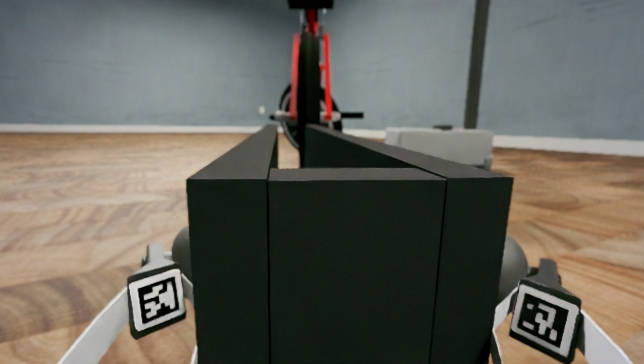

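Request:
execute_actions --actions '[{"r2": {"base": {"translate_m": -0.1}}}]' --cameras '[]'

Request:
execute_actions --actions '[{"r2": {"joints": {"gripper_m": 0.17}}}]' --cameras '[]'

Request:
execute_actions --actions '[{"r2": {"joints": {"lift_m": 0.25, "wrist_pitch_rad": -0.6, "wrist_yaw_rad": 1.6}}}]' --cameras '[]'

Request:
execute_actions --actions '[{"r2": {"base": {"translate_m": 0.4}, "joints": {"arm_m": 0.47}}}]' --cameras '["r2_wrist_camera", "r2_head_camera"]'

Scene clock: 820.37 s.
r1.base_odometry: x=+0.911 y=-2.780 heading=-1.438 (m, m, rad; r1's odometry frame)
r1.turned_by_wheels: +0.001 (rad since the last result)
r1.turned_by_imu: +0.001 (rad since the last result)
r1.base_tilt: forward=-0.4 right=+1.5 (deg)
r1.lidar_m: 3.90 3.84 2.46 1.85 1.85 1.92 2.76 4.93 0.40 3.02 0.49 0.65
r1.head_depth_mm: 2738 2180 1840 1569 1082 1215 1111 / 2663 2166 1831 1571 1004 - - / 2646 2162 1869 - 1096 1231 1139 / 2660 2175 1800 1514 1088 1207 1141 / 2622 2138 1800 1559 1009 1189 1106 / 2577 2120 1789 1556 989 1203 1103 / 2540 2129 1789 1546 1054 1198 1103
r1.base_status: not commanded
r1.joint_positions: lift_m=+0.584 arm_m=+0.347 wrist_yaw_rad=-0.003 wrist_pitch_rad=-1.519 wrist_roll_rad=+1.573 gripper_m=-0.013 head_pan_rad=-1.563 head_tilt_rad=-0.940
r1.joint_status: not commanded
r1.on_its_own: gripper_m is held at -0.014, not at your -0.020, by its stall guard, which is not easing now
r1.motor_effort: left_wheel=+0(18) right_wheel=+0(23) lift_m=+39(39) arm_m=-5(5) wrist_yaw_rad=+3(4) wrist_pitch_rad=-15(16) wrist_roll_rad=-2(2) gripper_m=-20(18) head_pan_rad=-3(4) head_tilt_rad=-7(8) (%)
r1.hand_pose: x=-0.0215 y=-0.4814 z=+0.4658 quat_wxyz=(-0.002, -0.002, -0.725, -0.689) (m; r1's base frame)
r1.wrist_depth_mm: 595 600 585 94 565 562 - / 622 611 595 101 574 567 - / 650 629 426 110 599 588 - / 659 653 629 120 608 607 - / 690 679 659 129 434 625 616 / 711 699 685 146 563 640 639 / 738 722 706 156 686 655 645
r2.base_odometry: x=+1.146 y=-1.481 heading=-1.328 (m, m, rad; r2's odometry frame)
r2.turned_by_wheels: +0.000 (rad since the last result)
r2.turned_by_imu: +0.000 (rad since the last result)
r2.base_tilt: forward=-1.5 right=-2.4 (deg)
r2.lidar_m: 1.78 5.52 1.93 1.40 1.35 1.38 1.87 3.16 3.27 3.55 3.37 0.98
r2.head_depth_mm: 2874 2498 2010 1677 1441 1238 1117 / 2902 2489 1993 1663 1433 1249 1118 / 2892 2492 1999 1656 1306 1250 1116 / 2958 2455 1975 1663 1343 1247 1109 / 2960 2443 1969 1643 1366 1250 1106 / 2945 2349 1861 1543 1405 1242 1105 / 2923 2430 1793 1568 1416 1236 1104
r2.base_status: done
r2.joint_positions: lift_m=+0.000 arm_m=+0.496 wrist_yaw_rad=+1.527 wrist_pitch_rad=-0.020 wrist_roll_rad=+0.000 gripper_m=+0.092 head_pan_rad=-0.907 head_tilt_rad=-0.852
r2.joint_status: not commanded
r2.on_its_own: gripper_m is held at +0.091, not at your +0.060, by its stall guard, which is not easing now
r2.motor_effort: left_wheel=+2(22) right_wheel=-5(50) lift_m=+17(17) arm_m=+5(5) wrist_yaw_rad=+3(7) wrist_pitch_rad=+7(7) wrist_roll_rad=+1(1) gripper_m=-20(21) head_pan_rad=+2(2) head_tilt_rad=+0(1) (%)
r2.hand_pose: x=+0.2341 y=-0.6518 z=+0.1100 quat_wxyz=(+0.516, +0.494, -0.506, +0.484) (m; r2's base frame)
r2.wrist_depth_mm: - - - - - - - / - - - - - - - / - - - - - - - / 902 915 83 87 91 880 - / 504 509 84 88 92 96 535 / 343 362 87 90 95 98 366 / 274 252 90 93 98 103 282
pictures: none
No camera images: the call's "cameras" was empty. Leave "cameras" out to get every camera's image.

Scene clock: 821.63 s.
r1.base_odometry: x=+0.911 y=-2.780 heading=-1.438 (m, m, rad; r1's odometry frame)
r1.turned_by_wheels: +0.000 (rad since the last result)
r1.turned_by_imu: +0.000 (rad since the last result)
r1.base_tilt: forward=-0.4 right=+1.4 (deg)
r1.lidar_m: 3.92 3.81 2.47 1.86 1.85 1.92 2.75 4.94 0.40 3.02 0.49 0.65
r1.head_depth_mm: 2675 2169 1835 1584 1077 1215 1106 / 2697 2195 1826 1569 1007 - - / 2647 2145 1855 - 1098 1228 1144 / 2687 2143 1813 1530 1096 1210 1135 / 2669 2141 1803 1554 1000 1187 1104 / 2577 2123 1799 1554 994 1206 1098 / 2534 2130 1804 1556 1058 1198 1100
r1.base_status: not commanded
r1.joint_positions: lift_m=+0.584 arm_m=+0.347 wrist_yaw_rad=-0.003 wrist_pitch_rad=-1.519 wrist_roll_rad=+1.573 gripper_m=-0.013 head_pan_rad=-1.563 head_tilt_rad=-0.940
r1.joint_status: not commanded
r1.on_its_own: gripper_m is held at -0.014, not at your -0.020, by its stall guard, which is not easing now
r1.motor_effort: left_wheel=-1(0) right_wheel=+0(0) lift_m=+39(39) arm_m=-5(5) wrist_yaw_rad=+3(4) wrist_pitch_rad=-15(15) wrist_roll_rad=-2(2) gripper_m=-20(18) head_pan_rad=-4(4) head_tilt_rad=-7(6) (%)
r1.hand_pose: x=-0.0215 y=-0.4814 z=+0.4658 quat_wxyz=(-0.002, -0.002, -0.725, -0.689) (m; r1's base frame)
r1.wrist_depth_mm: 600 584 591 94 555 552 - / 627 615 597 101 577 563 - / 642 625 422 110 594 588 - / 663 650 635 119 611 602 - / 677 659 657 130 435 622 610 / 705 705 682 147 563 638 635 / 741 730 703 156 679 668 654
r2.base_odometry: x=+1.146 y=-1.481 heading=-1.328 (m, m, rad; r2's odometry frame)
r2.turned_by_wheels: +0.000 (rad since the last result)
r2.turned_by_imu: +0.000 (rad since the last result)
r2.base_tilt: forward=-1.3 right=-2.3 (deg)
r2.lidar_m: 1.78 5.51 1.93 1.40 1.35 1.38 1.87 3.17 3.28 3.56 3.36 0.99
r2.head_depth_mm: 2874 2498 1999 1672 1438 1235 1122 / 2911 2491 1996 1666 1440 1247 1112 / 2876 2465 1971 1669 1304 1250 1110 / 2958 2461 1981 1649 1342 1248 1108 / 2967 2451 1977 1635 1361 1250 1107 / 2921 2349 1860 1537 1411 1250 1104 / 2965 2432 1799 1555 1413 1239 1105
r2.base_status: not commanded
r2.joint_positions: lift_m=+0.000 arm_m=+0.496 wrist_yaw_rad=+1.527 wrist_pitch_rad=-0.020 wrist_roll_rad=+0.000 gripper_m=+0.170 head_pan_rad=-0.907 head_tilt_rad=-0.852
r2.joint_status: all done
r2.motor_effort: left_wheel=+2(3) right_wheel=-2(5) lift_m=+17(17) arm_m=+5(5) wrist_yaw_rad=+3(3) wrist_pitch_rad=+7(7) wrist_roll_rad=+1(1) gripper_m=+0(83) head_pan_rad=+1(3) head_tilt_rad=+1(1) (%)
r2.hand_pose: x=+0.2341 y=-0.6518 z=+0.1100 quat_wxyz=(+0.516, +0.494, -0.506, +0.484) (m; r2's base frame)
r2.wrist_depth_mm: - - - - - - - / - - - - - - - / - - - - - - - / 901 950 83 87 91 887 - / 502 555 84 88 92 97 540 / 343 - 87 91 95 99 386 / 268 253 90 93 98 248 -
pictures: none
No camera images: the call's "cameras" was empty. Leave "cameras" out to get every camera's image.

Scene clock: 824.73 s.
r1.base_odometry: x=+0.911 y=-2.780 heading=-1.438 (m, m, rad; r1's odometry frame)
r1.turned_by_wheels: +0.000 (rad since the last result)
r1.turned_by_imu: +0.000 (rad since the last result)
r1.base_tilt: forward=-0.4 right=+1.5 (deg)
r1.lidar_m: 3.93 3.83 2.47 1.85 1.85 1.93 2.75 4.94 0.40 3.03 0.49 0.65
r1.head_depth_mm: 2708 2216 1819 1583 1079 1219 1114 / 2682 2201 1826 1593 1007 - - / 2676 2150 1858 - 1096 1229 1139 / 2693 2161 1833 1525 1092 1209 1138 / 2643 2145 1800 1571 1008 1188 1102 / 2568 2162 1796 1554 993 1200 1106 / 2517 2146 1790 1548 1054 1196 1100
r1.base_status: not commanded
r1.joint_positions: lift_m=+0.584 arm_m=+0.347 wrist_yaw_rad=-0.003 wrist_pitch_rad=-1.519 wrist_roll_rad=+1.573 gripper_m=-0.013 head_pan_rad=-1.563 head_tilt_rad=-0.940
r1.joint_status: not commanded
r1.on_its_own: gripper_m is held at -0.014, not at your -0.020, by its stall guard, which is not easing now
r1.motor_effort: left_wheel=+0(1) right_wheel=+0(0) lift_m=+39(39) arm_m=-4(5) wrist_yaw_rad=+2(2) wrist_pitch_rad=-15(15) wrist_roll_rad=-2(2) gripper_m=-18(19) head_pan_rad=-4(3) head_tilt_rad=-7(7) (%)
r1.hand_pose: x=-0.0215 y=-0.4814 z=+0.4658 quat_wxyz=(-0.002, -0.002, -0.725, -0.689) (m; r1's base frame)
r1.wrist_depth_mm: 588 592 579 94 568 555 - / 620 612 599 101 572 568 - / 642 630 423 110 605 596 - / 667 647 639 120 612 600 - / 681 677 651 130 435 625 612 / 706 693 687 146 561 643 632 / 733 721 697 156 660 656 646
r2.base_odometry: x=+1.146 y=-1.481 heading=-1.328 (m, m, rad; r2's odometry frame)
r2.turned_by_wheels: +0.000 (rad since the last result)
r2.turned_by_imu: -0.001 (rad since the last result)
r2.base_tilt: forward=-1.5 right=-2.3 (deg)
r2.lidar_m: 1.77 5.50 1.94 1.40 1.35 1.39 1.87 3.16 3.27 3.54 3.38 0.98
r2.head_depth_mm: 2873 2512 2008 1678 1472 1264 1138 / 2908 2481 2007 1665 1440 1237 1116 / 2930 2468 1979 1676 1302 1249 1109 / 2951 2461 1981 1664 1342 1254 1113 / 2966 2462 1952 1665 1366 1249 1108 / 2919 2359 1870 1536 1406 1251 1108 / 2927 2413 1792 1568 1422 1238 1101
r2.base_status: not commanded
r2.joint_positions: lift_m=+0.250 arm_m=+0.496 wrist_yaw_rad=+1.599 wrist_pitch_rad=-0.610 wrist_roll_rad=+0.000 gripper_m=+0.170 head_pan_rad=-0.907 head_tilt_rad=-0.852
r2.joint_status: all done
r2.motor_effort: left_wheel=+1(7) right_wheel=-1(16) lift_m=+32(31) arm_m=+5(5) wrist_yaw_rad=+1(6) wrist_pitch_rad=+3(30) wrist_roll_rad=+1(1) gripper_m=+0(1) head_pan_rad=+2(2) head_tilt_rad=+0(0) (%)
r2.hand_pose: x=+0.1747 y=-0.6353 z=+0.2217 quat_wxyz=(+0.623, +0.632, -0.318, +0.335) (m; r2's base frame)
r2.wrist_depth_mm: - - - 972 - - - / 839 794 784 701 785 768 745 / 641 654 622 544 627 614 615 / 541 532 522 427 523 519 510 / 458 461 447 416 429 445 436 / 396 - 393 367 276 389 391 / 357 341 348 202 196 344 -
pictures: none
No camera images: the call's "cameras" was empty. Leave "cameras" out to get every camera's image.

Scene clock: 829.97 s.
r1.base_odometry: x=+0.911 y=-2.780 heading=-1.438 (m, m, rad; r1's odometry frame)
r1.turned_by_wheels: +0.000 (rad since the last result)
r1.turned_by_imu: +0.000 (rad since the last result)
r1.base_tilt: forward=-0.4 right=+1.6 (deg)
r1.lidar_m: 3.93 3.81 2.46 1.86 1.85 1.93 2.75 4.93 0.40 3.00 0.49 0.65
r1.head_depth_mm: 2695 2196 1830 1577 1086 1207 1111 / 2699 2186 1834 1585 1004 - - / 2679 2185 1868 - 1100 1232 1136 / 2669 2146 1813 1501 1090 1208 1143 / 2644 2133 1801 1541 1004 1183 1105 / 2584 2137 1798 1549 991 1199 1099 / 2506 2133 1800 1546 1054 1196 1096
r1.base_status: not commanded
r1.joint_positions: lift_m=+0.584 arm_m=+0.347 wrist_yaw_rad=-0.003 wrist_pitch_rad=-1.519 wrist_roll_rad=+1.573 gripper_m=-0.013 head_pan_rad=-1.563 head_tilt_rad=-0.940
r1.joint_status: not commanded
r1.on_its_own: gripper_m is held at -0.014, not at your -0.020, by its stall guard, which is not easing now
r1.motor_effort: left_wheel=-1(1) right_wheel=+0(0) lift_m=+39(39) arm_m=-5(5) wrist_yaw_rad=+1(1) wrist_pitch_rad=-15(15) wrist_roll_rad=-2(2) gripper_m=-19(17) head_pan_rad=-3(3) head_tilt_rad=-7(6) (%)
r1.hand_pose: x=-0.0215 y=-0.4814 z=+0.4658 quat_wxyz=(-0.002, -0.002, -0.725, -0.689) (m; r1's base frame)
r1.wrist_depth_mm: 607 589 585 94 553 560 - / 618 608 600 101 574 574 - / 639 616 424 110 594 591 - / 672 649 640 120 611 611 - / 704 680 657 130 429 630 603 / 704 693 689 146 557 649 629 / 745 724 696 156 684 661 656
r2.base_odometry: x=+1.242 y=-1.869 heading=-1.328 (m, m, rad; r2's odometry frame)
r2.turned_by_wheels: +0.000 (rad since the last result)
r2.turned_by_imu: -0.003 (rad since the last result)
r2.base_tilt: forward=-1.4 right=-2.4 (deg)
r2.lidar_m: 4.45 5.19 2.24 1.61 1.56 1.59 2.16 3.51 3.63 3.32 0.70 0.79
r2.head_depth_mm: 2699 2522 2010 1685 1466 1142 1140 / 2734 2509 1989 1687 1429 1193 1116 / 2798 2469 1995 1654 1433 1227 1117 / 2810 2374 1818 1663 1345 1247 1115 / 1333 2447 1729 1308 1388 1239 1108 / 2777 2420 1132 1535 1417 1241 1105 / 2863 2339 1374 1567 1405 1234 1104
r2.base_status: done
r2.joint_positions: lift_m=+0.250 arm_m=+0.470 wrist_yaw_rad=+1.599 wrist_pitch_rad=-0.611 wrist_roll_rad=+0.000 gripper_m=+0.170 head_pan_rad=-0.907 head_tilt_rad=-0.852
r2.joint_status: all done
r2.motor_effort: left_wheel=+1(3) right_wheel=-1(4) lift_m=+32(32) arm_m=-6(5) wrist_yaw_rad=+1(1) wrist_pitch_rad=+3(3) wrist_roll_rad=+1(1) gripper_m=+0(0) head_pan_rad=+2(1) head_tilt_rad=+1(0) (%)
r2.hand_pose: x=+0.1747 y=-0.6101 z=+0.2216 quat_wxyz=(+0.623, +0.632, -0.317, +0.335) (m; r2's base frame)
r2.wrist_depth_mm: - - - 450 966 754 764 / 804 805 788 717 778 771 769 / 642 641 637 580 630 604 599 / 538 528 530 522 521 514 507 / 455 462 434 444 439 441 433 / 398 - 313 366 376 396 391 / 352 348 228 336 341 343 -
pictures: r2_head_camera (sideways: a quarter turn clockwise sets it upright), r2_wrist_camera
Images, in order (width x height): r2_head_camera 896x504, r2_wrist_camera 644x364.

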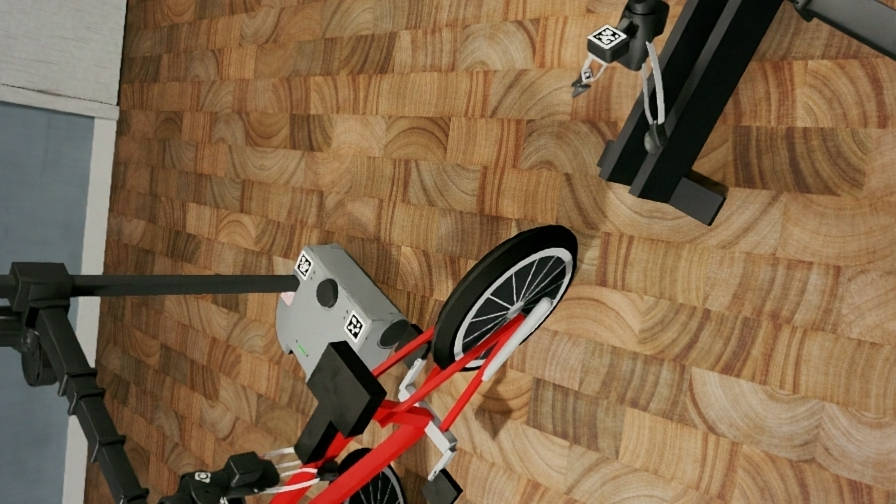

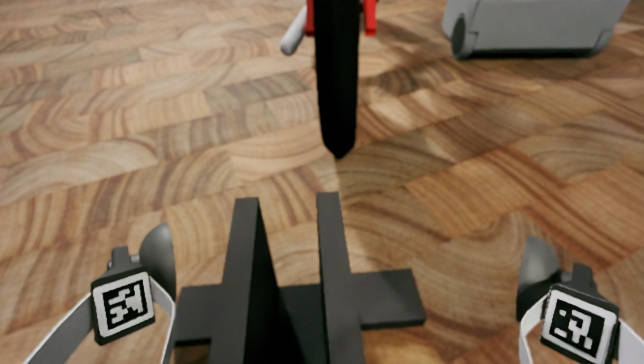

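Request:
execute_actions --actions '[{"r2": {"joints": {"arm_m": 0.42}}}]' --cameras '[]'

Request:
execute_actions --actions '[{"r2": {"joints": {"lift_m": 0.12}}}]' --cameras '["r2_wrist_camera", "r2_head_camera"]'

Scene clock: 845.17 s.
r1.base_odometry: x=+0.911 y=-2.780 heading=-1.438 (m, m, rad; r1's odometry frame)
r1.turned_by_wheels: +0.000 (rad since the last result)
r1.turned_by_imu: +0.000 (rad since the last result)
r1.base_tilt: forward=-0.4 right=+1.4 (deg)
r1.lidar_m: 3.91 3.83 2.47 1.85 1.85 1.93 2.74 4.93 0.40 3.01 0.49 0.65
r1.head_depth_mm: 2695 2198 1832 1578 1081 1200 1112 / 2721 2144 1828 1580 1008 - - / 2713 2188 1869 - 1097 1223 1142 / 2672 2135 1815 1518 1091 1212 1135 / 2675 2145 1781 1544 1005 1188 1108 / 2587 2142 1805 1543 987 1201 1100 / 2494 2100 1797 1547 1049 1203 1097
r1.base_status: not commanded
r1.joint_positions: lift_m=+0.584 arm_m=+0.347 wrist_yaw_rad=-0.003 wrist_pitch_rad=-1.519 wrist_roll_rad=+1.573 gripper_m=-0.013 head_pan_rad=-1.563 head_tilt_rad=-0.940
r1.joint_status: not commanded
r1.on_its_own: gripper_m is held at -0.014, not at your -0.020, by its stall guard, which is not easing now
r1.motor_effort: left_wheel=+0(0) right_wheel=+0(0) lift_m=+39(39) arm_m=-5(4) wrist_yaw_rad=+2(1) wrist_pitch_rad=-15(15) wrist_roll_rad=-2(2) gripper_m=-19(19) head_pan_rad=-3(3) head_tilt_rad=-7(7) (%)
r1.hand_pose: x=-0.0215 y=-0.4814 z=+0.4658 quat_wxyz=(-0.002, -0.002, -0.725, -0.689) (m; r1's base frame)
r1.wrist_depth_mm: 612 599 577 94 561 558 - / 619 599 596 101 576 571 - / 650 633 422 110 597 586 - / 659 649 643 119 613 611 - / 685 678 658 130 433 624 614 / 711 715 685 146 559 643 621 / 745 721 693 156 672 666 643
r2.base_odometry: x=+1.242 y=-1.869 heading=-1.328 (m, m, rad; r2's odometry frame)
r2.turned_by_wheels: +0.000 (rad since the last result)
r2.turned_by_imu: -0.001 (rad since the last result)
r2.base_tilt: forward=-1.4 right=-2.3 (deg)
r2.lidar_m: 4.47 5.16 2.24 1.61 1.55 1.59 2.16 3.52 3.61 3.31 0.70 0.79
r2.head_depth_mm: 2707 2500 2001 1676 1447 1139 1139 / 2724 2517 2013 1666 1432 1195 1114 / 2808 2484 1988 1655 1432 1226 1112 / 2775 2365 1821 1655 1347 1250 1112 / 1332 2418 1719 1298 1387 1248 1107 / 2764 2425 1134 1545 1413 1239 1109 / 2873 2330 1369 1567 1416 1240 1106
r2.base_status: not commanded
r2.joint_positions: lift_m=+0.250 arm_m=+0.420 wrist_yaw_rad=+1.599 wrist_pitch_rad=-0.611 wrist_roll_rad=+0.000 gripper_m=+0.170 head_pan_rad=-0.907 head_tilt_rad=-0.852
r2.joint_status: all done
r2.motor_effort: left_wheel=+1(1) right_wheel=-1(1) lift_m=+32(32) arm_m=-6(6) wrist_yaw_rad=+1(1) wrist_pitch_rad=+3(3) wrist_roll_rad=+1(1) gripper_m=+0(0) head_pan_rad=+2(3) head_tilt_rad=+1(1) (%)
r2.hand_pose: x=+0.1747 y=-0.5601 z=+0.2216 quat_wxyz=(+0.623, +0.632, -0.317, +0.335) (m; r2's base frame)
r2.wrist_depth_mm: - - - 935 912 764 758 / 787 817 776 744 704 782 768 / 630 653 636 620 601 613 604 / 532 534 521 523 522 517 509 / 460 471 455 436 421 443 437 / 395 - 391 366 251 388 389 / 352 342 336 329 219 338 -
pictures: none
No camera images: the call's "cameras" was empty. Leave "cameras" out to get every camera's image.

Scene clock: 847.30 s.
r1.base_odometry: x=+0.911 y=-2.780 heading=-1.438 (m, m, rad; r1's odometry frame)
r1.turned_by_wheels: +0.000 (rad since the last result)
r1.turned_by_imu: +0.000 (rad since the last result)
r1.base_tilt: forward=-0.4 right=+1.4 (deg)
r1.lidar_m: 3.91 3.83 2.46 1.85 1.86 1.93 2.75 4.94 0.40 3.00 0.49 0.65
r1.head_depth_mm: 2671 2166 1813 1581 1087 1221 1112 / 2727 2191 1823 1565 1013 - - / 2664 2190 1870 - 1094 1228 1139 / 2668 2158 1820 1508 1094 1204 1137 / 2651 2148 1817 1561 1009 1186 1099 / 2571 2137 1810 1553 995 1202 1095 / 2517 2133 1801 1550 1055 1203 1102
r1.base_status: not commanded
r1.joint_positions: lift_m=+0.584 arm_m=+0.347 wrist_yaw_rad=-0.003 wrist_pitch_rad=-1.519 wrist_roll_rad=+1.573 gripper_m=-0.013 head_pan_rad=-1.563 head_tilt_rad=-0.940
r1.joint_status: not commanded
r1.on_its_own: gripper_m is held at -0.014, not at your -0.020, by its stall guard, which is not easing now
r1.motor_effort: left_wheel=-1(0) right_wheel=+0(0) lift_m=+39(39) arm_m=-5(5) wrist_yaw_rad=+2(2) wrist_pitch_rad=-15(15) wrist_roll_rad=-2(2) gripper_m=-19(19) head_pan_rad=-4(3) head_tilt_rad=-8(7) (%)
r1.hand_pose: x=-0.0215 y=-0.4814 z=+0.4658 quat_wxyz=(-0.002, -0.002, -0.725, -0.689) (m; r1's base frame)
r1.wrist_depth_mm: 598 596 582 94 565 552 - / 614 606 600 101 579 572 - / 642 632 422 110 600 588 - / 660 645 635 120 610 615 - / 679 667 660 130 431 626 611 / 718 701 681 146 562 637 633 / 749 726 694 157 678 669 667
r2.base_odometry: x=+1.242 y=-1.869 heading=-1.328 (m, m, rad; r2's odometry frame)
r2.turned_by_wheels: +0.000 (rad since the last result)
r2.turned_by_imu: +0.000 (rad since the last result)
r2.base_tilt: forward=-1.4 right=-2.4 (deg)
r2.lidar_m: 4.46 5.15 2.24 1.61 1.55 1.60 2.15 3.49 3.63 3.34 0.70 0.79
r2.head_depth_mm: 2689 2522 2002 1683 1437 1139 1137 / 2729 2493 1997 1671 1442 1189 1114 / 2803 2472 1984 1669 1440 1213 1117 / 2766 2385 1838 1663 1343 1251 1115 / 1330 2450 1736 1302 1395 1251 1111 / 2776 2442 1134 1550 1416 1239 1108 / 2914 2351 1368 1559 1405 1235 1098
r2.base_status: not commanded
r2.joint_positions: lift_m=+0.149 arm_m=+0.420 wrist_yaw_rad=+1.594 wrist_pitch_rad=-0.568 wrist_roll_rad=-0.024 gripper_m=+0.170 head_pan_rad=-0.907 head_tilt_rad=-0.851
r2.joint_status: lift_m contact_stop (moved -0.101 of -0.130)
r2.on_its_own: lift_m is slack since a contact_stop, until your next command for it (your +0.120 is given up)
r2.motor_effort: left_wheel=+0(2) right_wheel=+1(6) lift_m=+25(33) arm_m=-6(6) wrist_yaw_rad=+7(21) wrist_pitch_rad=-11(20) wrist_roll_rad=+10(13) gripper_m=-2(4) head_pan_rad=+2(2) head_tilt_rad=+0(1) (%)
r2.hand_pose: x=+0.1816 y=-0.5609 z=+0.1295 quat_wxyz=(+0.620, +0.620, -0.325, +0.354) (m; r2's base frame)
r2.wrist_depth_mm: 866 870 900 918 307 777 730 / 620 645 623 637 582 637 653 / 480 492 483 493 457 496 505 / 397 402 387 386 176 400 404 / 338 349 327 318 145 343 345 / 292 - 264 277 143 283 304 / 263 252 248 251 146 107 -
pictures: r2_head_camera (sideways: a quarter turn clockwise sets it upright), r2_wrist_camera
Images, in order (width x height): r2_head_camera 896x504, r2_wrist_camera 644x364.

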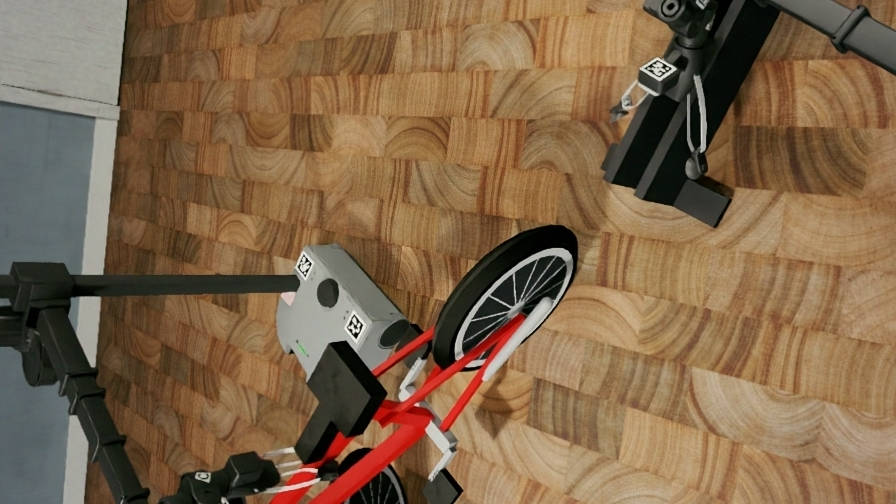

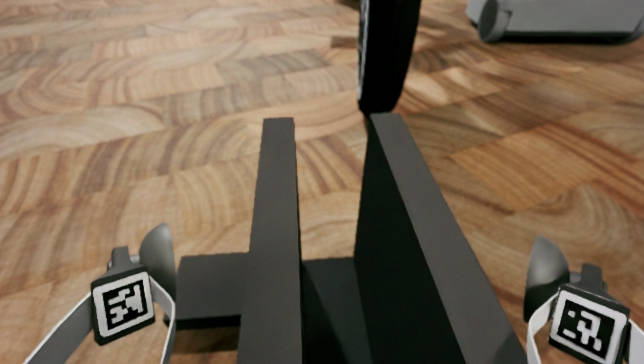

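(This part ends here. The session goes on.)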